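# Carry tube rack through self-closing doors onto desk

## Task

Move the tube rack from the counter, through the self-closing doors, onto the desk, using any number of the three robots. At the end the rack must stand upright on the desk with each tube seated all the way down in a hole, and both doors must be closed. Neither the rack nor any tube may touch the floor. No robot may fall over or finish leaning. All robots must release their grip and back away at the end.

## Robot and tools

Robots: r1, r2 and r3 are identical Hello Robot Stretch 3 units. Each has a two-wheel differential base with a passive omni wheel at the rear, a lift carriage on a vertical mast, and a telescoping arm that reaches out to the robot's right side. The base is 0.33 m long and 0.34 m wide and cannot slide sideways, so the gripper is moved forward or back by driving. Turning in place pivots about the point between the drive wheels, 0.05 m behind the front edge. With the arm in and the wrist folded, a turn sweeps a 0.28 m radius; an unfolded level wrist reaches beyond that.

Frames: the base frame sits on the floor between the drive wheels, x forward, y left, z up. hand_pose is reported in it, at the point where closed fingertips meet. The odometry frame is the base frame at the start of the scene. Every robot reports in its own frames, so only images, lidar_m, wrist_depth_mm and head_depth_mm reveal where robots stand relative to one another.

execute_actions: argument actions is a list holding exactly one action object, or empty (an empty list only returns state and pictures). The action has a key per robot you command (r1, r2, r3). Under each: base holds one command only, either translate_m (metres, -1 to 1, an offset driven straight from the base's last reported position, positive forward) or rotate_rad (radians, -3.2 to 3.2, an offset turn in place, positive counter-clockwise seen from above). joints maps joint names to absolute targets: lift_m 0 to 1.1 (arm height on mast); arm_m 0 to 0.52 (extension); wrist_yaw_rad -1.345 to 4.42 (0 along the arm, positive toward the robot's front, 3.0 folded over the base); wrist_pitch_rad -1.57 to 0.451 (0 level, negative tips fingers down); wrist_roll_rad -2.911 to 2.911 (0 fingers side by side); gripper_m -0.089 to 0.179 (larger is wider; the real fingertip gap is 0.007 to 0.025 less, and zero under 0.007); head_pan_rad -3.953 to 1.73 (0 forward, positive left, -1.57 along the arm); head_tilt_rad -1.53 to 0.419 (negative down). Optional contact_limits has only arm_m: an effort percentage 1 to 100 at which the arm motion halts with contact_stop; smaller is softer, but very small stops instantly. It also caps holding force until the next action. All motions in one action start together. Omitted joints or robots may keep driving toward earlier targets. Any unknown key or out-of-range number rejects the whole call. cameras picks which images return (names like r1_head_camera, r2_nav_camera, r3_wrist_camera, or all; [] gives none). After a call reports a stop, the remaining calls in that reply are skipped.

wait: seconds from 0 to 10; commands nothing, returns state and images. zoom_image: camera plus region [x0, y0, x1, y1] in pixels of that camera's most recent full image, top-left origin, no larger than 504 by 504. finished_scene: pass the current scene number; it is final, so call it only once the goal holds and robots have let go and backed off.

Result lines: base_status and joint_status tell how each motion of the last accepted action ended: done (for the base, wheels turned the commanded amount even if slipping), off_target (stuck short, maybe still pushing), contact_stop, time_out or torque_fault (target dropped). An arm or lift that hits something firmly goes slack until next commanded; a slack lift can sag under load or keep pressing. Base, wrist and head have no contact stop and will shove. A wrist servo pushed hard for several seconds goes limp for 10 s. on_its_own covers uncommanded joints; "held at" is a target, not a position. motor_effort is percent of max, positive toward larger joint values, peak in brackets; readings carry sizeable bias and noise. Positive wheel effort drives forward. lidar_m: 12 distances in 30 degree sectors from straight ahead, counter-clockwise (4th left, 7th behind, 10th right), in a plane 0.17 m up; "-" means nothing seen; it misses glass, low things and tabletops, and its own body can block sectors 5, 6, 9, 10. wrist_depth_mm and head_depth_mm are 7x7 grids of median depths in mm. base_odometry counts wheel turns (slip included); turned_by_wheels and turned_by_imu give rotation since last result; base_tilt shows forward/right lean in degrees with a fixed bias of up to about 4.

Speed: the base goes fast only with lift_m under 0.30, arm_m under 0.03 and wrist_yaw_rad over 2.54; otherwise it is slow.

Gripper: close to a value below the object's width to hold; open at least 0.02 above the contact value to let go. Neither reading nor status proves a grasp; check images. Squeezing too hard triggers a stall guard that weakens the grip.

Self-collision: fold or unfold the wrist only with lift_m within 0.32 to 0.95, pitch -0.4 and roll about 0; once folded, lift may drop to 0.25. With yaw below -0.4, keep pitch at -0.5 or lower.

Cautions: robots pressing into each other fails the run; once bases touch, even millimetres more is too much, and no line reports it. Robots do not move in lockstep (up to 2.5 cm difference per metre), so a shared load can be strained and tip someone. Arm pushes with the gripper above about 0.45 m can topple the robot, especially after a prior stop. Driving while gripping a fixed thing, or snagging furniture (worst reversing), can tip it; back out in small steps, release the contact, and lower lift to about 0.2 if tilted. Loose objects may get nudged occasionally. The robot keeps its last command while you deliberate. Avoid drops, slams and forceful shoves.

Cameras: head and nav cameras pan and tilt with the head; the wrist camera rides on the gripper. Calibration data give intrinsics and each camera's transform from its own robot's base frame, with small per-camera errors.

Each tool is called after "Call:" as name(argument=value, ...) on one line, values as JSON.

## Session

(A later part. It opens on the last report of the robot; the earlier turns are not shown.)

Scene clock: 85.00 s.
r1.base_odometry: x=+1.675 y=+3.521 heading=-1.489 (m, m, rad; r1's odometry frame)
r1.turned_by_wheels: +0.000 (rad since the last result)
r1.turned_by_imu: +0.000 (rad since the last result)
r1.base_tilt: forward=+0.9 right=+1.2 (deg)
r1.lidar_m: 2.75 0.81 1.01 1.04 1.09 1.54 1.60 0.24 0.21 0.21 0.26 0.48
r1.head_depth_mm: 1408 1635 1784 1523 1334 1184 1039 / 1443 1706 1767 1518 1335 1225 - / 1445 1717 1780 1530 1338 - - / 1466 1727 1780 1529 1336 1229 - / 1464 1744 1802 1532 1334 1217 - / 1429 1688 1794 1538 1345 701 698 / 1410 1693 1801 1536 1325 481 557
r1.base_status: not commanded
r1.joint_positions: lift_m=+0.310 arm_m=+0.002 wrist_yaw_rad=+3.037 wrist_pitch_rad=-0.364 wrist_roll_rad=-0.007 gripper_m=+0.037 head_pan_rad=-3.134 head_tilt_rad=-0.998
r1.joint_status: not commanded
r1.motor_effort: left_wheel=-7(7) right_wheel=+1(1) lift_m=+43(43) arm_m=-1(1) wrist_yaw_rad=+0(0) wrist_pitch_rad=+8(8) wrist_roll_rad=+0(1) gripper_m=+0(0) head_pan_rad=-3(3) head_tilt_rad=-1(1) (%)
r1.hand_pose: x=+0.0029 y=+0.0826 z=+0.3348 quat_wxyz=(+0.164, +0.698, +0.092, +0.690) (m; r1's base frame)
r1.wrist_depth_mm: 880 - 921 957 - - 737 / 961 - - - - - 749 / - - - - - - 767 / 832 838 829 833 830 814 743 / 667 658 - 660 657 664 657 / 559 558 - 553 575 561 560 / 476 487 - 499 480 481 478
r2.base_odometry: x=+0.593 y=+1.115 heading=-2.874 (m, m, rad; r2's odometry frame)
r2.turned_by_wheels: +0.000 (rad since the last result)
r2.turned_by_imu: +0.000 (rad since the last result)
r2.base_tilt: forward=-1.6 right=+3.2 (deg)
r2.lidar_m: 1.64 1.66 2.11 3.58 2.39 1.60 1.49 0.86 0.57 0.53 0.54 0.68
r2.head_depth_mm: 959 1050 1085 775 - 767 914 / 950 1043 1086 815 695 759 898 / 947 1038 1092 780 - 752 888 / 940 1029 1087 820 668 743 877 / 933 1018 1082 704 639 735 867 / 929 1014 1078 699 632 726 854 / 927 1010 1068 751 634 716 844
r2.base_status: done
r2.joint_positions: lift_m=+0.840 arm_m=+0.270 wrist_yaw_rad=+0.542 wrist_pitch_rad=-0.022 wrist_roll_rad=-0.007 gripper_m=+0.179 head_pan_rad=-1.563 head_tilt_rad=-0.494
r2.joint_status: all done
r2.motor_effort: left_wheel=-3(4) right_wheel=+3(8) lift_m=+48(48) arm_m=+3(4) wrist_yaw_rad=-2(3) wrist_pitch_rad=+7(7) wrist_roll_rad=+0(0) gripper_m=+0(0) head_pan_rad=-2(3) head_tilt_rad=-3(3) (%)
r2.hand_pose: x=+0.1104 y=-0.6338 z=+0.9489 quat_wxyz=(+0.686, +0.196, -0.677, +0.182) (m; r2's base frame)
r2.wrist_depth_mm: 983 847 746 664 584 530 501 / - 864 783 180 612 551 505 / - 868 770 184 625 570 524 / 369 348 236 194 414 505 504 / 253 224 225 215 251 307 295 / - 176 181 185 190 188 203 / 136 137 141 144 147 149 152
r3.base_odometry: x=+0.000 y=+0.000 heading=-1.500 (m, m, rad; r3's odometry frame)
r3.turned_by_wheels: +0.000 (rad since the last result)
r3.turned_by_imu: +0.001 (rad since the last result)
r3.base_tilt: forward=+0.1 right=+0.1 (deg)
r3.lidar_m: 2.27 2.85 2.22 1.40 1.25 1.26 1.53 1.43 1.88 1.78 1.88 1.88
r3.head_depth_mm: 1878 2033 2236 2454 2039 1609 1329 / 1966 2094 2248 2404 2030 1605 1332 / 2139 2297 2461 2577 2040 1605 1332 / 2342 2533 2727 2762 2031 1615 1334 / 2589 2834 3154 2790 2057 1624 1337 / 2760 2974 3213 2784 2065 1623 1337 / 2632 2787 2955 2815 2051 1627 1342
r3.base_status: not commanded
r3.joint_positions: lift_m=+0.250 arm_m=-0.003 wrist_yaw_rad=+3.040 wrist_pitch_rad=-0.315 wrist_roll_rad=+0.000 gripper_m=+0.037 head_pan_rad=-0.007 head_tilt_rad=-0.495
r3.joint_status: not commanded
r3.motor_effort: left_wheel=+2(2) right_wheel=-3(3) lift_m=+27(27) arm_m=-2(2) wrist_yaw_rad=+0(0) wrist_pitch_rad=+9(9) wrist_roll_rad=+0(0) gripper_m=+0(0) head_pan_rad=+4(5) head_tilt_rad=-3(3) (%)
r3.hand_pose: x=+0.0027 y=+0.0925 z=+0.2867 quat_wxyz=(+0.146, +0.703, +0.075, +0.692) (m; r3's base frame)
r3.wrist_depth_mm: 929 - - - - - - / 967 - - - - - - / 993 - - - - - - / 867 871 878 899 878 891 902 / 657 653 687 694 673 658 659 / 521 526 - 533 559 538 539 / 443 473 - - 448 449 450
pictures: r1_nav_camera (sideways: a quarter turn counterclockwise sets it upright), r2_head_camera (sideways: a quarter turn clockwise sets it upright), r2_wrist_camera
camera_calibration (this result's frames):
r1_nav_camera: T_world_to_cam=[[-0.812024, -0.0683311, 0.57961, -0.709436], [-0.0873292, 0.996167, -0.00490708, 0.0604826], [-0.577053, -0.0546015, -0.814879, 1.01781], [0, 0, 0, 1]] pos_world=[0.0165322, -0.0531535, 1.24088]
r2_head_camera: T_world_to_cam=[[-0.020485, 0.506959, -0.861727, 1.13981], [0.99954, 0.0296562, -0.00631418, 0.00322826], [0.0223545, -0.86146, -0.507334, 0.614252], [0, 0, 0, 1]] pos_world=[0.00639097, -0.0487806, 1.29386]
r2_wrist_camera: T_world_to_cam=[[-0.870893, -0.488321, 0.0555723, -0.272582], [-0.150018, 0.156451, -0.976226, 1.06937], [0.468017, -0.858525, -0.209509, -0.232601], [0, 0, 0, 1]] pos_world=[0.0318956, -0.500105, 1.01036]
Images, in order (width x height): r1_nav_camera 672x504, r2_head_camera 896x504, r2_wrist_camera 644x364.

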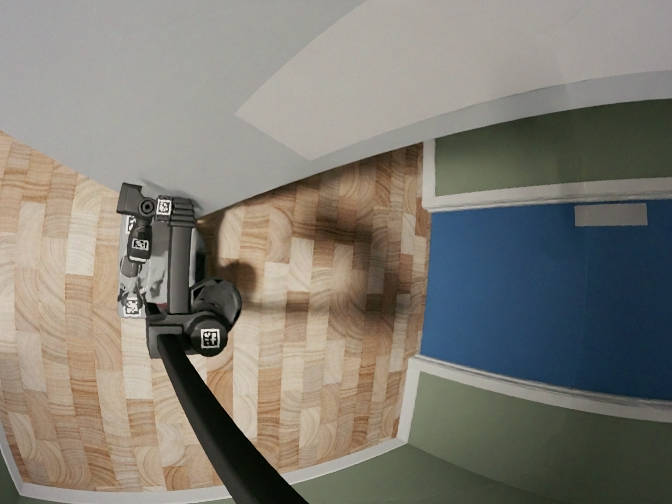

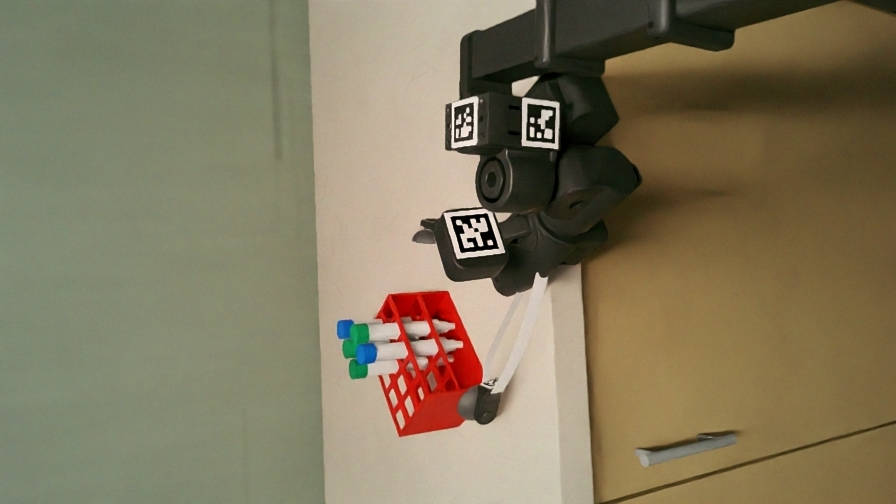

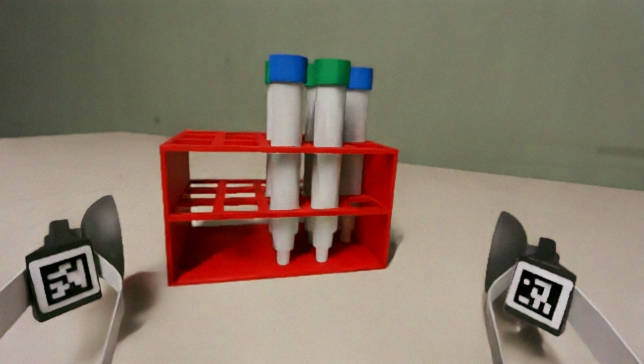

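Call:
execute_actions(actions=[{"r1":{"base":{"translate_m":-1.0}},"r2":{"base":{"translate_m":0.026},"joints":{"arm_m":0.29}},"r3":{"base":{"translate_m":0.9}}}], cameras=[])

Call:
execute_actions(actions=[{"r2":{"joints":{"gripper_m":0.135}}}], cameras=["r1_nav_camera","r2_head_camera","r2_wrist_camera","r3_nav_camera"])

Scene clock: 97.87 s.
r1.base_odometry: x=+1.593 y=+4.518 heading=-1.489 (m, m, rad; r1's odometry frame)
r1.turned_by_wheels: +0.000 (rad since the last result)
r1.turned_by_imu: +0.001 (rad since the last result)
r1.base_tilt: forward=+1.1 right=+1.3 (deg)
r1.lidar_m: 1.67 1.46 1.11 1.08 0.73 0.64 0.63 0.66 0.82 1.01 1.06 1.50
r1.head_depth_mm: 536 638 782 1007 1289 1188 1039 / 540 643 790 1026 1297 1225 - / 544 647 798 1036 1312 - - / 549 654 806 1053 1319 1230 - / 552 657 813 1068 1324 1214 - / 555 665 824 1078 1317 1197 1074 / 561 670 830 1018 1283 1203 1076
r1.base_status: done
r1.joint_positions: lift_m=+0.310 arm_m=+0.002 wrist_yaw_rad=+3.039 wrist_pitch_rad=-0.364 wrist_roll_rad=-0.007 gripper_m=+0.037 head_pan_rad=-3.134 head_tilt_rad=-0.998
r1.joint_status: not commanded
r1.motor_effort: left_wheel=-1(12) right_wheel=+1(12) lift_m=+43(43) arm_m=+1(1) wrist_yaw_rad=-2(33) wrist_pitch_rad=+8(8) wrist_roll_rad=+1(1) gripper_m=+0(0) head_pan_rad=-3(2) head_tilt_rad=-1(2) (%)
r1.hand_pose: x=+0.0025 y=+0.0827 z=+0.3348 quat_wxyz=(+0.164, +0.698, +0.093, +0.691) (m; r1's base frame)
r1.wrist_depth_mm: 723 - - - - - - / 745 - - - - - - / 747 - - - - - - / 716 830 823 819 803 819 831 / 644 648 - 654 662 667 664 / 557 554 - 562 571 558 557 / 475 489 - 508 481 476 485
r2.base_odometry: x=+0.568 y=+1.108 heading=-2.874 (m, m, rad; r2's odometry frame)
r2.turned_by_wheels: +0.000 (rad since the last result)
r2.turned_by_imu: -0.026 (rad since the last result)
r2.base_tilt: forward=-1.7 right=+3.0 (deg)
r2.lidar_m: 1.62 1.63 2.04 3.58 2.51 1.63 1.51 0.88 0.58 0.53 0.53 0.67
r2.head_depth_mm: 967 1064 1097 782 - 795 926 / 961 1052 1097 822 691 769 909 / 952 1044 1102 805 - 756 894 / 944 1035 1093 829 669 744 877 / 938 1023 1081 703 635 734 863 / 929 1013 1068 691 637 722 846 / 921 1009 1061 758 614 707 833
r2.base_status: done
r2.joint_positions: lift_m=+0.840 arm_m=+0.288 wrist_yaw_rad=+0.605 wrist_pitch_rad=-0.057 wrist_roll_rad=+0.016 gripper_m=+0.179 head_pan_rad=-1.563 head_tilt_rad=-0.494
r2.joint_status: all done
r2.on_its_own: wrist_yaw_rad is held at +0.582, not at your +0.540, by its stall guard, which is not easing now; arm_m is at rest, and its effort (+22) is outside its rest range (-14 to +14); wrist_yaw_rad is at rest, and its effort (-25) is outside its rest range (-12 to +12)
r2.motor_effort: left_wheel=+0(8) right_wheel=+1(14) lift_m=+40(48) arm_m=+22(23) wrist_yaw_rad=-25(31) wrist_pitch_rad=+18(20) wrist_roll_rad=-9(10) gripper_m=+0(0) head_pan_rad=-3(3) head_tilt_rad=-3(3) (%)
r2.hand_pose: x=+0.1233 y=-0.6426 z=+0.9402 quat_wxyz=(+0.676, +0.231, -0.674, +0.190) (m; r2's base frame)
r2.wrist_depth_mm: - 865 737 630 586 524 473 / - 893 772 158 581 526 484 / - 790 558 164 582 562 500 / 347 350 330 174 204 404 419 / 242 229 210 184 214 265 253 / - 169 167 173 176 172 181 / 132 133 135 137 138 139 140
r3.base_odometry: x=+0.064 y=-0.898 heading=-1.500 (m, m, rad; r3's odometry frame)
r3.turned_by_wheels: +0.000 (rad since the last result)
r3.turned_by_imu: +0.002 (rad since the last result)
r3.base_tilt: forward=+0.1 right=+0.0 (deg)
r3.lidar_m: 1.58 2.18 2.19 2.04 1.83 1.84 2.24 2.23 2.17 1.44 1.33 1.38
r3.head_depth_mm: 1244 1321 1406 1509 1633 1609 1332 / 1344 1435 1529 1661 1804 1621 1330 / 1466 1577 1704 1851 1940 1618 1328 / 1603 1762 1896 2102 2044 1618 1332 / 1789 1957 2143 2375 2034 1625 1340 / 2006 2190 2382 2539 2044 1620 1331 / 1998 2130 2255 2404 2055 1636 1340
r3.base_status: done
r3.joint_positions: lift_m=+0.250 arm_m=-0.003 wrist_yaw_rad=+3.040 wrist_pitch_rad=-0.315 wrist_roll_rad=+0.000 gripper_m=+0.037 head_pan_rad=-0.007 head_tilt_rad=-0.495
r3.joint_status: not commanded
r3.motor_effort: left_wheel=+2(9) right_wheel=-4(7) lift_m=+28(27) arm_m=-1(1) wrist_yaw_rad=+0(1) wrist_pitch_rad=+9(10) wrist_roll_rad=+1(0) gripper_m=+0(0) head_pan_rad=+4(4) head_tilt_rad=-3(4) (%)
r3.hand_pose: x=+0.0027 y=+0.0925 z=+0.2867 quat_wxyz=(+0.146, +0.703, +0.075, +0.692) (m; r3's base frame)
r3.wrist_depth_mm: - - - - - - - / - - - - - - - / - - - - - - - / 879 870 863 874 872 911 906 / 665 656 687 707 659 666 678 / 527 532 - 529 550 539 536 / 448 471 - - 442 452 451
pictures: none
No camera images: the call's "cameras" was empty. Leave "cameras" out to get every camera's image.

Scene clock: 98.80 s.
r1.base_odometry: x=+1.593 y=+4.518 heading=-1.489 (m, m, rad; r1's odometry frame)
r1.turned_by_wheels: +0.000 (rad since the last result)
r1.turned_by_imu: +0.000 (rad since the last result)
r1.base_tilt: forward=+1.0 right=+1.3 (deg)
r1.lidar_m: 1.67 1.47 1.11 1.08 0.73 0.64 0.63 0.66 0.82 1.01 1.06 1.50
r1.head_depth_mm: 537 637 781 1010 1284 1187 1038 / 540 642 790 1021 1297 1224 - / 545 648 799 1036 1312 - - / 549 654 807 1050 1321 1230 - / 551 658 814 1067 1319 1215 - / 555 664 821 1078 1325 1194 1076 / 559 668 832 1023 1283 1200 1075
r1.base_status: not commanded
r1.joint_positions: lift_m=+0.310 arm_m=+0.002 wrist_yaw_rad=+3.039 wrist_pitch_rad=-0.364 wrist_roll_rad=-0.007 gripper_m=+0.037 head_pan_rad=-3.134 head_tilt_rad=-0.998
r1.joint_status: not commanded
r1.motor_effort: left_wheel=-1(1) right_wheel=+1(0) lift_m=+43(43) arm_m=+0(0) wrist_yaw_rad=-2(2) wrist_pitch_rad=+8(8) wrist_roll_rad=+1(1) gripper_m=+0(0) head_pan_rad=-3(3) head_tilt_rad=-2(2) (%)
r1.hand_pose: x=+0.0025 y=+0.0827 z=+0.3348 quat_wxyz=(+0.164, +0.698, +0.093, +0.691) (m; r1's base frame)
r1.wrist_depth_mm: 723 - - - - - - / 746 - - - - - - / 729 - - - - - - / 710 815 818 816 831 835 832 / 637 661 - 658 653 671 664 / 554 549 - 552 569 563 554 / 481 496 - 501 481 471 482
r2.base_odometry: x=+0.568 y=+1.108 heading=-2.874 (m, m, rad; r2's odometry frame)
r2.turned_by_wheels: +0.000 (rad since the last result)
r2.turned_by_imu: +0.000 (rad since the last result)
r2.base_tilt: forward=-1.7 right=+3.0 (deg)
r2.lidar_m: 1.62 1.64 2.04 3.59 2.50 1.64 1.51 0.88 0.57 0.53 0.53 0.66
r2.head_depth_mm: 968 1062 1093 782 - 794 928 / 961 1051 1096 822 691 768 910 / 953 1042 1105 805 - 756 895 / 945 1036 1093 828 668 745 877 / 939 1023 1084 703 636 733 864 / 930 1017 1072 692 637 722 847 / 921 1005 1060 757 615 706 833
r2.base_status: not commanded
r2.joint_positions: lift_m=+0.840 arm_m=+0.288 wrist_yaw_rad=+0.605 wrist_pitch_rad=-0.057 wrist_roll_rad=+0.016 gripper_m=+0.135 head_pan_rad=-1.563 head_tilt_rad=-0.494
r2.joint_status: all done
r2.on_its_own: wrist_yaw_rad is held at +0.582, not at your +0.540, by its stall guard, which is not easing now; arm_m is at rest, and its effort (+21) is outside its rest range (-14 to +14); wrist_yaw_rad is at rest, and its effort (-26) is outside its rest range (-12 to +12)
r2.motor_effort: left_wheel=+0(1) right_wheel=+1(0) lift_m=+40(41) arm_m=+21(22) wrist_yaw_rad=-26(25) wrist_pitch_rad=+18(18) wrist_roll_rad=-9(9) gripper_m=+0(89) head_pan_rad=-3(3) head_tilt_rad=-3(4) (%)
r2.hand_pose: x=+0.1233 y=-0.6426 z=+0.9402 quat_wxyz=(+0.676, +0.231, -0.674, +0.190) (m; r2's base frame)
r2.wrist_depth_mm: - 859 756 636 580 516 471 / - 933 778 158 572 536 479 / - 826 552 164 582 554 500 / 350 354 325 174 204 403 413 / 224 244 209 184 206 258 251 / 176 160 167 173 176 190 181 / 127 133 135 137 138 137 141
r3.base_odometry: x=+0.064 y=-0.898 heading=-1.500 (m, m, rad; r3's odometry frame)
r3.turned_by_wheels: +0.000 (rad since the last result)
r3.turned_by_imu: +0.000 (rad since the last result)
r3.base_tilt: forward=+0.1 right=+0.0 (deg)
r3.lidar_m: 1.58 2.18 2.19 2.04 1.83 1.84 2.24 2.23 2.17 1.44 1.33 1.38
r3.head_depth_mm: 1244 1316 1404 1506 1623 1612 1328 / 1345 1435 1540 1655 1797 1607 1335 / 1457 1578 1702 1846 1922 1620 1336 / 1621 1740 1905 2094 2038 1615 1338 / 1788 1957 2171 2387 2038 1604 1342 / 2005 2201 2423 2533 2047 1629 1343 / 2001 2124 2255 2416 2060 1620 1345
r3.base_status: not commanded
r3.joint_positions: lift_m=+0.250 arm_m=-0.003 wrist_yaw_rad=+3.040 wrist_pitch_rad=-0.315 wrist_roll_rad=+0.000 gripper_m=+0.037 head_pan_rad=-0.007 head_tilt_rad=-0.495
r3.joint_status: not commanded
r3.motor_effort: left_wheel=+2(1) right_wheel=-4(3) lift_m=+27(27) arm_m=-2(2) wrist_yaw_rad=+0(0) wrist_pitch_rad=+10(9) wrist_roll_rad=+1(0) gripper_m=+0(0) head_pan_rad=+3(3) head_tilt_rad=-4(3) (%)
r3.hand_pose: x=+0.0027 y=+0.0925 z=+0.2867 quat_wxyz=(+0.146, +0.703, +0.075, +0.692) (m; r3's base frame)
r3.wrist_depth_mm: - - - - - - - / - - - - - - - / - - - - - - - / 858 847 875 882 874 879 904 / 653 652 683 698 674 667 672 / 527 534 - 530 551 539 548 / 450 468 - - 442 443 454
pictures: r1_nav_camera (sideways: a quarter turn counterclockwise sets it upright), r2_head_camera (sideways: a quarter turn clockwise sets it upright), r2_wrist_camera, r3_nav_camera (sideways: a quarter turn counterclockwise sets it upright)
camera_calibration (this result's frames):
r1_nav_camera: T_world_to_cam=[[-0.812024, -0.0683307, 0.57961, -0.709437], [-0.0873287, 0.996167, -0.00490702, 0.0604825], [-0.577054, -0.0546013, -0.814879, 1.01781], [0, 0, 0, 1]] pos_world=[0.0165321, -0.0531535, 1.24088]
r2_head_camera: T_world_to_cam=[[-0.0204425, 0.506987, -0.861712, 1.13979], [0.999543, 0.0295721, -0.00631353, 0.0032274], [0.0222818, -0.861447, -0.507359, 0.614286], [0, 0, 0, 1]] pos_world=[0.00638686, -0.0487804, 1.29386]
r2_wrist_camera: T_world_to_cam=[[-0.838663, -0.543557, 0.0344949, -0.284845], [-0.161108, 0.18708, -0.969044, 1.07849], [0.520277, -0.818258, -0.244468, -0.195796], [0, 0, 0, 1]] pos_world=[0.0367327, -0.516805, 1.00706]
r3_nav_camera: T_world_to_cam=[[0.522496, -0.0436323, 0.851525, -1.06245], [0.0132104, -0.998156, -0.0592516, 0.129783], [0.852539, 0.0422078, -0.520956, 0.625526], [0, 0, 0, 1]] pos_world=[0.0201236, 0.0567849, 1.23826]
Images, in order (width x height): r1_nav_camera 672x504, r2_head_camera 896x504, r2_wrist_camera 644x364, r3_nav_camera 672x504.

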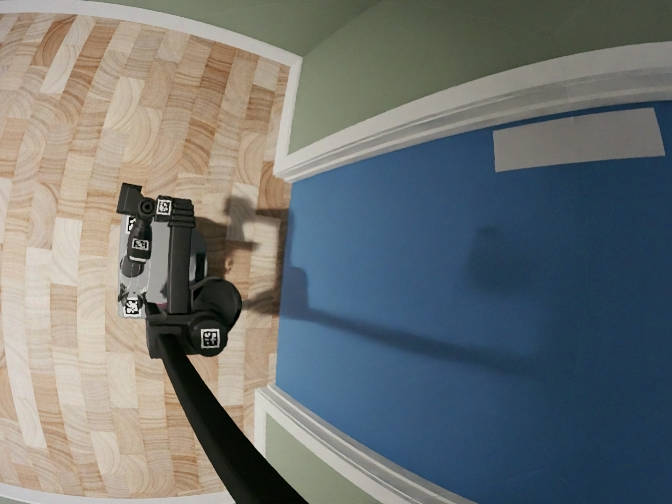

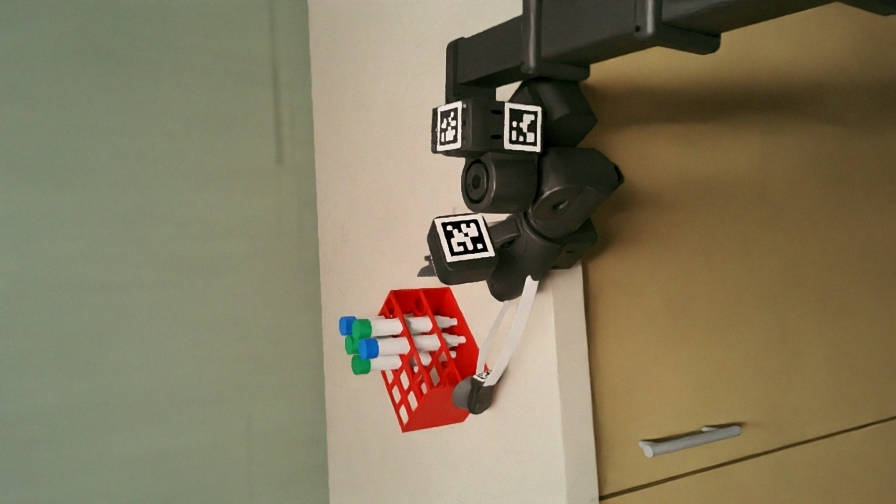

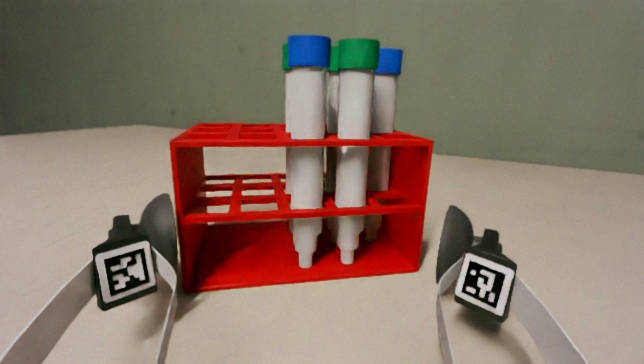

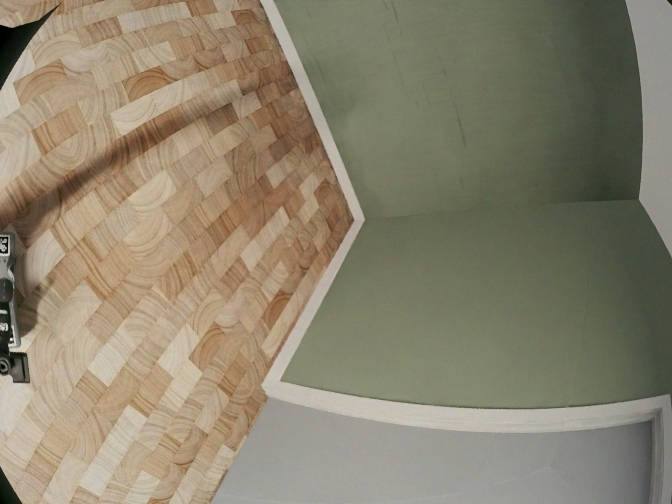

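Call:
execute_actions(actions=[{"r1":{"base":{"translate_m":-0.3}},"r2":{"joints":{"arm_m":0.27,"gripper_m":0.17,"lift_m":0.885,"wrist_pitch_rad":-0.2,"wrist_yaw_rad":0.55}},"r3":{"base":{"rotate_rad":0.38}}}], cameras=[])

Call:
execute_actions(actions=[{"r1":{"base":{"translate_m":-0.5}},"r2":{"base":{"translate_m":0.005},"joints":{"arm_m":0.31}},"r3":{"base":{"translate_m":0.6}}}], cameras=[])

Call:
execute_actions(actions=[{"r2":{"joints":{"gripper_m":0.14}},"r3":{"base":{"rotate_rad":1.57},"joints":{"head_pan_rad":-3.14,"head_tilt_rad":-0.8}}}], cameras=["r1_nav_camera","r2_head_camera","r2_wrist_camera","r3_nav_camera"])

Scene clock: 104.20 s.
r1.base_odometry: x=+1.569 y=+4.817 heading=-1.489 (m, m, rad; r1's odometry frame)
r1.turned_by_wheels: +0.000 (rad since the last result)
r1.turned_by_imu: +0.000 (rad since the last result)
r1.base_tilt: forward=+0.9 right=+1.4 (deg)
r1.lidar_m: 1.97 1.48 1.12 0.83 0.45 0.34 0.33 0.35 0.48 1.00 1.05 1.48
r1.head_depth_mm: 284 318 390 505 714 1133 1039 / 286 321 394 511 726 1047 - / 288 324 399 518 740 - - / 287 326 402 526 754 1102 - / 289 329 407 532 768 1172 - / 291 332 411 540 784 1165 1077 / 293 334 415 546 804 1140 1076
r1.base_status: done
r1.joint_positions: lift_m=+0.310 arm_m=+0.002 wrist_yaw_rad=+3.038 wrist_pitch_rad=-0.364 wrist_roll_rad=-0.007 gripper_m=+0.037 head_pan_rad=-3.134 head_tilt_rad=-0.998
r1.joint_status: not commanded
r1.motor_effort: left_wheel=-2(7) right_wheel=+1(2) lift_m=+43(43) arm_m=+0(0) wrist_yaw_rad=-2(2) wrist_pitch_rad=+8(8) wrist_roll_rad=+0(1) gripper_m=+0(0) head_pan_rad=-3(2) head_tilt_rad=-1(1) (%)
r1.hand_pose: x=+0.0025 y=+0.0827 z=+0.3348 quat_wxyz=(+0.164, +0.698, +0.093, +0.691) (m; r1's base frame)
r1.wrist_depth_mm: 444 - - - - - - / 463 - - - - - - / 457 - - - - - - / 454 573 808 815 852 820 820 / 449 613 - 658 664 673 662 / 445 538 - 551 579 557 556 / 442 493 - 508 480 481 484
r2.base_odometry: x=+0.568 y=+1.108 heading=-2.874 (m, m, rad; r2's odometry frame)
r2.turned_by_wheels: +0.000 (rad since the last result)
r2.turned_by_imu: +0.001 (rad since the last result)
r2.base_tilt: forward=-1.6 right=+3.3 (deg)
r2.lidar_m: 1.62 1.64 2.04 3.60 2.50 1.64 1.51 0.88 0.57 0.53 0.53 0.66
r2.head_depth_mm: 963 1060 1082 - 680 787 921 / 955 1046 1090 - 676 763 907 / 945 1034 1092 839 676 752 891 / 942 1028 1089 - 657 740 874 / 932 1022 1076 700 631 729 859 / 926 1016 1068 690 632 717 843 / 917 1005 1059 750 611 703 829
r2.base_status: not commanded
r2.joint_positions: lift_m=+0.885 arm_m=+0.270 wrist_yaw_rad=+0.553 wrist_pitch_rad=-0.215 wrist_roll_rad=-0.005 gripper_m=+0.170 head_pan_rad=-1.563 head_tilt_rad=-0.494
r2.joint_status: all done
r2.motor_effort: left_wheel=-1(3) right_wheel=+0(13) lift_m=+48(47) arm_m=-4(20) wrist_yaw_rad=-3(34) wrist_pitch_rad=+5(17) wrist_roll_rad=+0(9) gripper_m=-1(91) head_pan_rad=-3(2) head_tilt_rad=-3(2) (%)
r2.hand_pose: x=+0.1073 y=-0.6240 z=+0.9454 quat_wxyz=(+0.699, +0.265, -0.653, +0.119) (m; r2's base frame)
r2.wrist_depth_mm: 953 804 721 607 569 518 468 / 987 813 736 168 590 545 504 / 400 418 221 179 456 549 508 / 275 282 202 193 277 332 344 / 217 213 213 211 221 250 245 / - 170 175 179 182 - 192 / 140 142 145 148 150 151 157
r3.base_odometry: x=+0.064 y=-0.898 heading=-1.120 (m, m, rad; r3's odometry frame)
r3.turned_by_wheels: +0.380 (rad since the last result)
r3.turned_by_imu: +0.376 (rad since the last result)
r3.base_tilt: forward=+0.1 right=+0.1 (deg)
r3.lidar_m: 2.19 2.18 2.21 1.85 1.83 2.05 2.23 2.17 1.57 1.33 1.37 1.44
r3.head_depth_mm: 1775 1873 1965 2073 2029 1601 1330 / 2047 2161 2319 2417 2014 1605 1329 / 2042 2205 2424 2565 2053 1615 1337 / 1950 2117 2316 2495 2037 1625 1332 / 1908 2053 2234 2404 2049 1617 1336 / 1828 1961 2153 2318 2045 1625 1336 / 1780 1923 2065 2217 2049 1619 1344
r3.base_status: done
r3.joint_positions: lift_m=+0.250 arm_m=-0.003 wrist_yaw_rad=+3.040 wrist_pitch_rad=-0.315 wrist_roll_rad=+0.000 gripper_m=+0.037 head_pan_rad=-0.007 head_tilt_rad=-0.495
r3.joint_status: not commanded
r3.motor_effort: left_wheel=-2(7) right_wheel=+3(11) lift_m=+28(28) arm_m=-1(2) wrist_yaw_rad=+0(0) wrist_pitch_rad=+9(9) wrist_roll_rad=+1(1) gripper_m=+0(0) head_pan_rad=+3(5) head_tilt_rad=-3(3) (%)
r3.hand_pose: x=+0.0027 y=+0.0925 z=+0.2867 quat_wxyz=(+0.146, +0.703, +0.075, +0.692) (m; r3's base frame)
r3.wrist_depth_mm: - - - - - - - / - - - - - - - / - - - - - - - / 854 854 865 866 881 874 892 / 652 657 705 676 676 670 680 / 532 526 - 535 557 534 548 / 451 469 - - 443 444 443
pictures: none
No camera images: the call's "cameras" was empty. Leave "cameras" out to get every camera's image.

Scene clock: 110.17 s.
r1.base_odometry: x=+1.528 y=+5.315 heading=-1.489 (m, m, rad; r1's odometry frame)
r1.turned_by_wheels: +0.000 (rad since the last result)
r1.turned_by_imu: +0.003 (rad since the last result)
r1.base_tilt: forward=+1.0 right=+1.4 (deg)
r1.lidar_m: 2.47 1.51 0.46 0.28 0.25 0.25 0.29 2.71 2.05 0.41 0.41 1.45
r1.head_depth_mm: - - 299 347 425 545 864 / - 293 334 405 514 636 - / 286 321 386 483 647 - - / 308 369 457 602 877 1214 - / 351 430 562 836 1319 1211 - / 412 2049 1802 1537 1343 1200 1075 / 2605 2169 1787 1542 1350 1197 1080
r1.base_status: done
r1.joint_positions: lift_m=+0.310 arm_m=+0.002 wrist_yaw_rad=+3.037 wrist_pitch_rad=-0.364 wrist_roll_rad=-0.007 gripper_m=+0.037 head_pan_rad=-3.135 head_tilt_rad=-0.998
r1.joint_status: not commanded
r1.motor_effort: left_wheel=-9(39) right_wheel=-10(29) lift_m=+42(43) arm_m=+0(1) wrist_yaw_rad=+1(2) wrist_pitch_rad=+8(8) wrist_roll_rad=+1(1) gripper_m=+1(0) head_pan_rad=-3(2) head_tilt_rad=-1(2) (%)
r1.hand_pose: x=+0.0028 y=+0.0827 z=+0.3348 quat_wxyz=(+0.164, +0.698, +0.092, +0.690) (m; r1's base frame)
r1.wrist_depth_mm: 205 - 299 379 517 - - / 215 - 318 411 556 - - / 227 - 344 447 624 - - / 236 261 376 486 698 825 808 / 246 283 - 510 658 665 671 / 257 304 - 531 573 561 554 / 270 314 - 504 479 476 478
r2.base_odometry: x=+0.563 y=+1.107 heading=-2.874 (m, m, rad; r2's odometry frame)
r2.turned_by_wheels: +0.000 (rad since the last result)
r2.turned_by_imu: +0.000 (rad since the last result)
r2.base_tilt: forward=-1.6 right=+3.2 (deg)
r2.lidar_m: 1.62 1.63 2.04 3.60 1.86 1.65 1.52 0.87 0.57 0.53 0.53 0.66
r2.head_depth_mm: 961 1055 1084 - 669 777 921 / 956 1045 1091 - 660 762 902 / 945 1041 1093 - 664 750 889 / 941 1030 1091 - 641 739 872 / 931 1017 1076 704 630 729 858 / 925 1009 1068 686 633 708 843 / 917 1002 1054 751 610 708 828
r2.base_status: done
r2.joint_positions: lift_m=+0.885 arm_m=+0.310 wrist_yaw_rad=+0.552 wrist_pitch_rad=-0.216 wrist_roll_rad=-0.005 gripper_m=+0.170 head_pan_rad=-1.563 head_tilt_rad=-0.494
r2.joint_status: all done
r2.motor_effort: left_wheel=-1(3) right_wheel=+0(6) lift_m=+48(48) arm_m=+4(4) wrist_yaw_rad=-3(3) wrist_pitch_rad=+5(5) wrist_roll_rad=+0(0) gripper_m=+1(0) head_pan_rad=-2(3) head_tilt_rad=-2(3) (%)
r2.hand_pose: x=+0.1071 y=-0.6634 z=+0.9452 quat_wxyz=(+0.699, +0.265, -0.653, +0.119) (m; r2's base frame)
r2.wrist_depth_mm: 893 750 658 568 532 486 441 / 890 779 693 146 549 503 471 / 406 376 163 154 492 518 480 / 272 171 196 170 277 327 346 / 220 160 194 181 219 251 243 / - 162 170 177 181 - 192 / 140 142 144 148 150 152 156
r3.base_odometry: x=+0.325 y=-1.438 heading=-1.120 (m, m, rad; r3's odometry frame)
r3.turned_by_wheels: +0.000 (rad since the last result)
r3.turned_by_imu: +0.000 (rad since the last result)
r3.base_tilt: forward=+0.1 right=+0.0 (deg)
r3.lidar_m: 1.62 1.62 1.80 2.04 2.03 2.27 2.82 2.54 1.43 1.19 1.09 1.23
r3.head_depth_mm: 1522 1598 1678 1772 1827 1598 1326 / 1558 1700 1848 2022 2032 1616 1330 / 1521 1635 1778 1969 2052 1608 1332 / 1453 1573 1698 1874 1985 1618 1332 / 1412 1511 1634 1783 1908 1622 1339 / 1361 1461 1576 1712 1860 1620 1341 / 1316 1406 1519 1648 1803 1611 1341
r3.base_status: done
r3.joint_positions: lift_m=+0.250 arm_m=-0.003 wrist_yaw_rad=+3.040 wrist_pitch_rad=-0.315 wrist_roll_rad=+0.000 gripper_m=+0.037 head_pan_rad=-0.007 head_tilt_rad=-0.495
r3.joint_status: not commanded
r3.motor_effort: left_wheel=-1(4) right_wheel=+2(13) lift_m=+28(28) arm_m=-2(2) wrist_yaw_rad=+0(0) wrist_pitch_rad=+9(9) wrist_roll_rad=+0(0) gripper_m=+0(1) head_pan_rad=+3(3) head_tilt_rad=-3(3) (%)
r3.hand_pose: x=+0.0027 y=+0.0925 z=+0.2867 quat_wxyz=(+0.147, +0.703, +0.075, +0.692) (m; r3's base frame)
r3.wrist_depth_mm: - - - - - - - / - - - - - - - / - - - - - - - / 863 854 894 888 876 889 869 / 653 660 688 690 669 676 673 / 532 528 - 534 558 536 545 / 451 475 - - 443 448 447
pictures: none
No camera images: the call's "cameras" was empty. Leave "cameras" out to get every camera's image.

Scene clock: 112.47 s.
r1.base_odometry: x=+1.528 y=+5.315 heading=-1.489 (m, m, rad; r1's odometry frame)
r1.turned_by_wheels: +0.000 (rad since the last result)
r1.turned_by_imu: +0.000 (rad since the last result)
r1.base_tilt: forward=+0.9 right=+1.4 (deg)
r1.lidar_m: 2.47 1.51 0.46 0.28 0.25 0.25 0.29 2.70 2.05 0.41 0.41 1.45
r1.head_depth_mm: - - 299 348 425 545 868 / - 293 334 405 513 637 - / 287 320 386 484 647 - - / 308 368 457 601 878 1215 - / 351 430 560 834 1320 1216 - / 412 2038 1795 1541 1352 1189 1073 / 2628 2154 1799 1543 1349 1195 1077
r1.base_status: not commanded
r1.joint_positions: lift_m=+0.310 arm_m=+0.002 wrist_yaw_rad=+3.037 wrist_pitch_rad=-0.364 wrist_roll_rad=-0.007 gripper_m=+0.037 head_pan_rad=-3.135 head_tilt_rad=-0.998
r1.joint_status: not commanded
r1.motor_effort: left_wheel=-9(9) right_wheel=-10(10) lift_m=+41(42) arm_m=+0(0) wrist_yaw_rad=+0(0) wrist_pitch_rad=+8(8) wrist_roll_rad=+1(1) gripper_m=+1(1) head_pan_rad=-2(2) head_tilt_rad=-1(2) (%)
r1.hand_pose: x=+0.0028 y=+0.0827 z=+0.3348 quat_wxyz=(+0.164, +0.698, +0.092, +0.690) (m; r1's base frame)
r1.wrist_depth_mm: 204 - 297 384 520 - - / 217 - 317 409 551 - - / 225 - 347 447 617 - - / 235 259 375 486 693 834 812 / 246 283 - 513 671 658 664 / 259 309 - 533 568 559 554 / 270 314 - 516 479 482 482
r2.base_odometry: x=+0.563 y=+1.107 heading=-2.874 (m, m, rad; r2's odometry frame)
r2.turned_by_wheels: +0.000 (rad since the last result)
r2.turned_by_imu: +0.000 (rad since the last result)
r2.base_tilt: forward=-1.7 right=+3.3 (deg)
r2.lidar_m: 1.62 1.64 2.04 3.58 1.86 1.64 1.51 0.88 0.57 0.53 0.53 0.66
r2.head_depth_mm: 962 1056 1086 - 669 779 920 / 954 1048 1088 - 660 762 906 / 947 1040 1094 - 663 750 887 / 939 1026 1089 - 640 738 873 / 931 1019 1079 707 631 728 857 / 925 1010 1066 699 632 709 842 / 916 999 1060 752 610 708 830
r2.base_status: not commanded
r2.joint_positions: lift_m=+0.885 arm_m=+0.310 wrist_yaw_rad=+0.552 wrist_pitch_rad=-0.216 wrist_roll_rad=-0.005 gripper_m=+0.140 head_pan_rad=-1.563 head_tilt_rad=-0.494
r2.joint_status: all done
r2.motor_effort: left_wheel=-1(1) right_wheel=+0(0) lift_m=+48(48) arm_m=+4(4) wrist_yaw_rad=-2(3) wrist_pitch_rad=+5(5) wrist_roll_rad=+0(0) gripper_m=+0(89) head_pan_rad=-3(3) head_tilt_rad=-3(3) (%)
r2.hand_pose: x=+0.1071 y=-0.6634 z=+0.9452 quat_wxyz=(+0.699, +0.265, -0.653, +0.119) (m; r2's base frame)
r2.wrist_depth_mm: 858 773 671 574 537 486 446 / 882 783 679 151 545 506 461 / 400 411 188 160 449 519 484 / 273 265 229 176 210 331 342 / 209 210 201 196 217 250 246 / - 162 171 178 181 - 190 / 138 142 144 147 150 153 156
r3.base_odometry: x=+0.325 y=-1.438 heading=+0.450 (m, m, rad; r3's odometry frame)
r3.turned_by_wheels: +1.570 (rad since the last result)
r3.turned_by_imu: +1.546 (rad since the last result)
r3.base_tilt: forward=+0.1 right=+0.0 (deg)
r3.lidar_m: 2.03 2.03 2.25 2.82 2.57 1.43 1.19 1.09 1.23 1.63 1.62 1.80
r3.head_depth_mm: 1213 1369 1569 1772 1524 1317 1156 / 1177 1351 1578 1759 1525 1313 1158 / 1135 1295 1512 1723 1521 1310 1175 / 1097 1246 1432 1690 1519 1310 1152 / 1056 1194 1375 1623 1523 1316 1153 / 1018 1150 1318 1534 1527 1311 1156 / 991 1111 1221 1376 1484 1308 1149
r3.base_status: done
r3.joint_positions: lift_m=+0.250 arm_m=-0.002 wrist_yaw_rad=+3.040 wrist_pitch_rad=-0.315 wrist_roll_rad=+0.000 gripper_m=+0.037 head_pan_rad=-3.133 head_tilt_rad=-0.791
r3.joint_status: all done
r3.motor_effort: left_wheel=-2(8) right_wheel=+3(16) lift_m=+28(27) arm_m=-2(2) wrist_yaw_rad=+0(0) wrist_pitch_rad=+9(10) wrist_roll_rad=+1(1) gripper_m=+0(0) head_pan_rad=-4(47) head_tilt_rad=-6(33) (%)
r3.hand_pose: x=+0.0027 y=+0.0925 z=+0.2867 quat_wxyz=(+0.147, +0.703, +0.075, +0.692) (m; r3's base frame)
r3.wrist_depth_mm: - - - - - - - / - - - - - - - / - - - - - - - / 885 874 865 890 888 868 879 / 652 661 693 688 655 675 664 / 530 529 - 533 558 533 534 / 449 468 - - 444 448 446
pictures: r1_nav_camera (sideways: a quarter turn counterclockwise sets it upright), r2_head_camera (sideways: a quarter turn clockwise sets it upright), r2_wrist_camera, r3_nav_camera (sideways: a quarter turn counterclockwise sets it upright)
camera_calibration (this result's frames):
r1_nav_camera: T_world_to_cam=[[-0.811958, -0.0681273, 0.579727, -0.709589], [-0.0870805, 0.996189, -0.00489552, 0.060466], [-0.577184, -0.0544579, -0.814796, 1.0177], [0, 0, 0, 1]] pos_world=[0.0165101, -0.0531561, 1.24088]
r2_head_camera: T_world_to_cam=[[-0.0204312, 0.506989, -0.86171, 1.13979], [0.999543, 0.02955, -0.00631347, 0.00322732], [0.0222626, -0.861446, -0.507362, 0.614289], [0, 0, 0, 1]] pos_world=[0.00638578, -0.0487804, 1.29386]
r2_wrist_camera: T_world_to_cam=[[-0.860208, -0.506481, 0.059315, -0.30649], [-0.247167, 0.312368, -0.917243, 1.12799], [0.446038, -0.803681, -0.393887, -0.044299], [0, 0, 0, 1]] pos_world=[0.0349143, -0.543181, 1.03537]
r3_nav_camera: T_world_to_cam=[[-0.748719, 0.0334404, 0.662043, -0.807714], [-0.0107436, 0.997983, -0.0625592, 0.134212], [-0.6628, -0.053952, -0.74685, 0.928613], [0, 0, 0, 1]] pos_world=[0.0121759, -0.0568304, 1.23667]
Images, in order (width x height): r1_nav_camera 672x504, r2_head_camera 896x504, r2_wrist_camera 644x364, r3_nav_camera 672x504.

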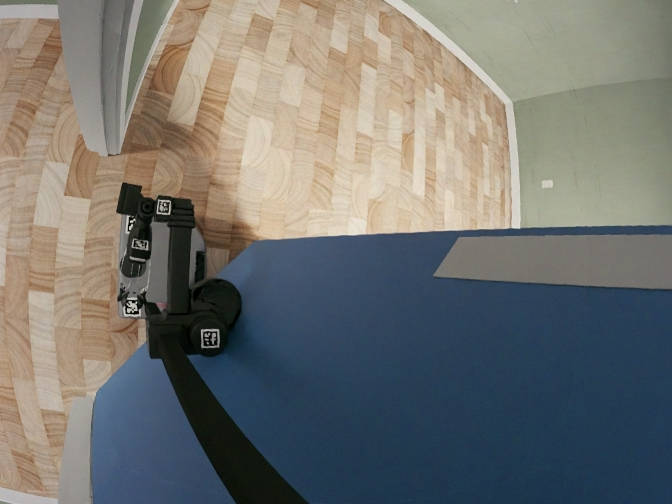

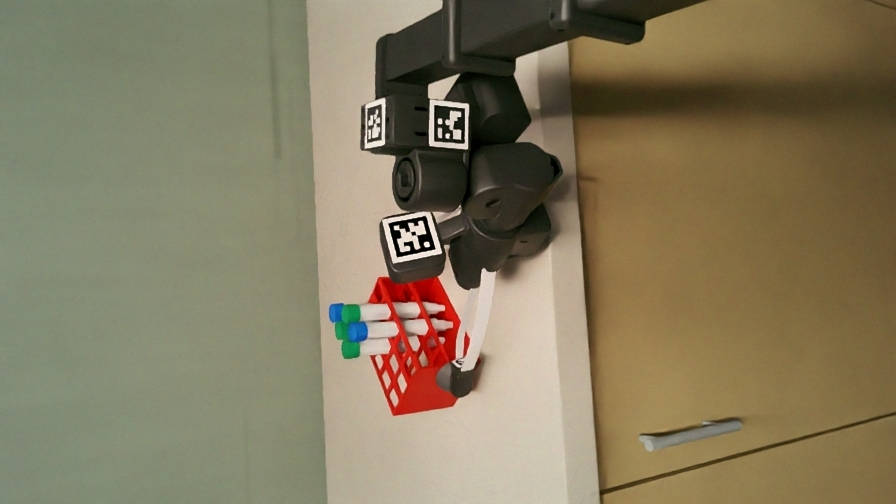

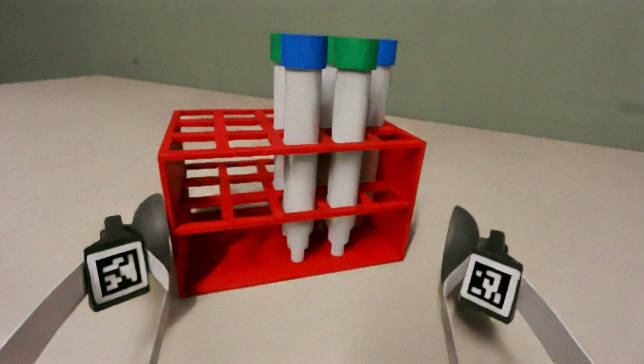

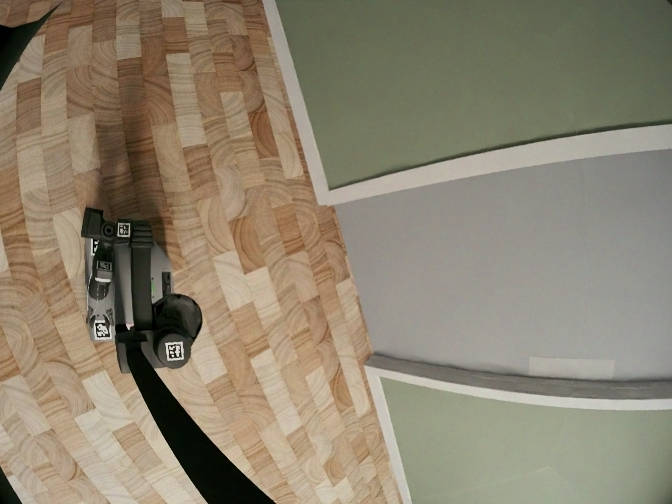

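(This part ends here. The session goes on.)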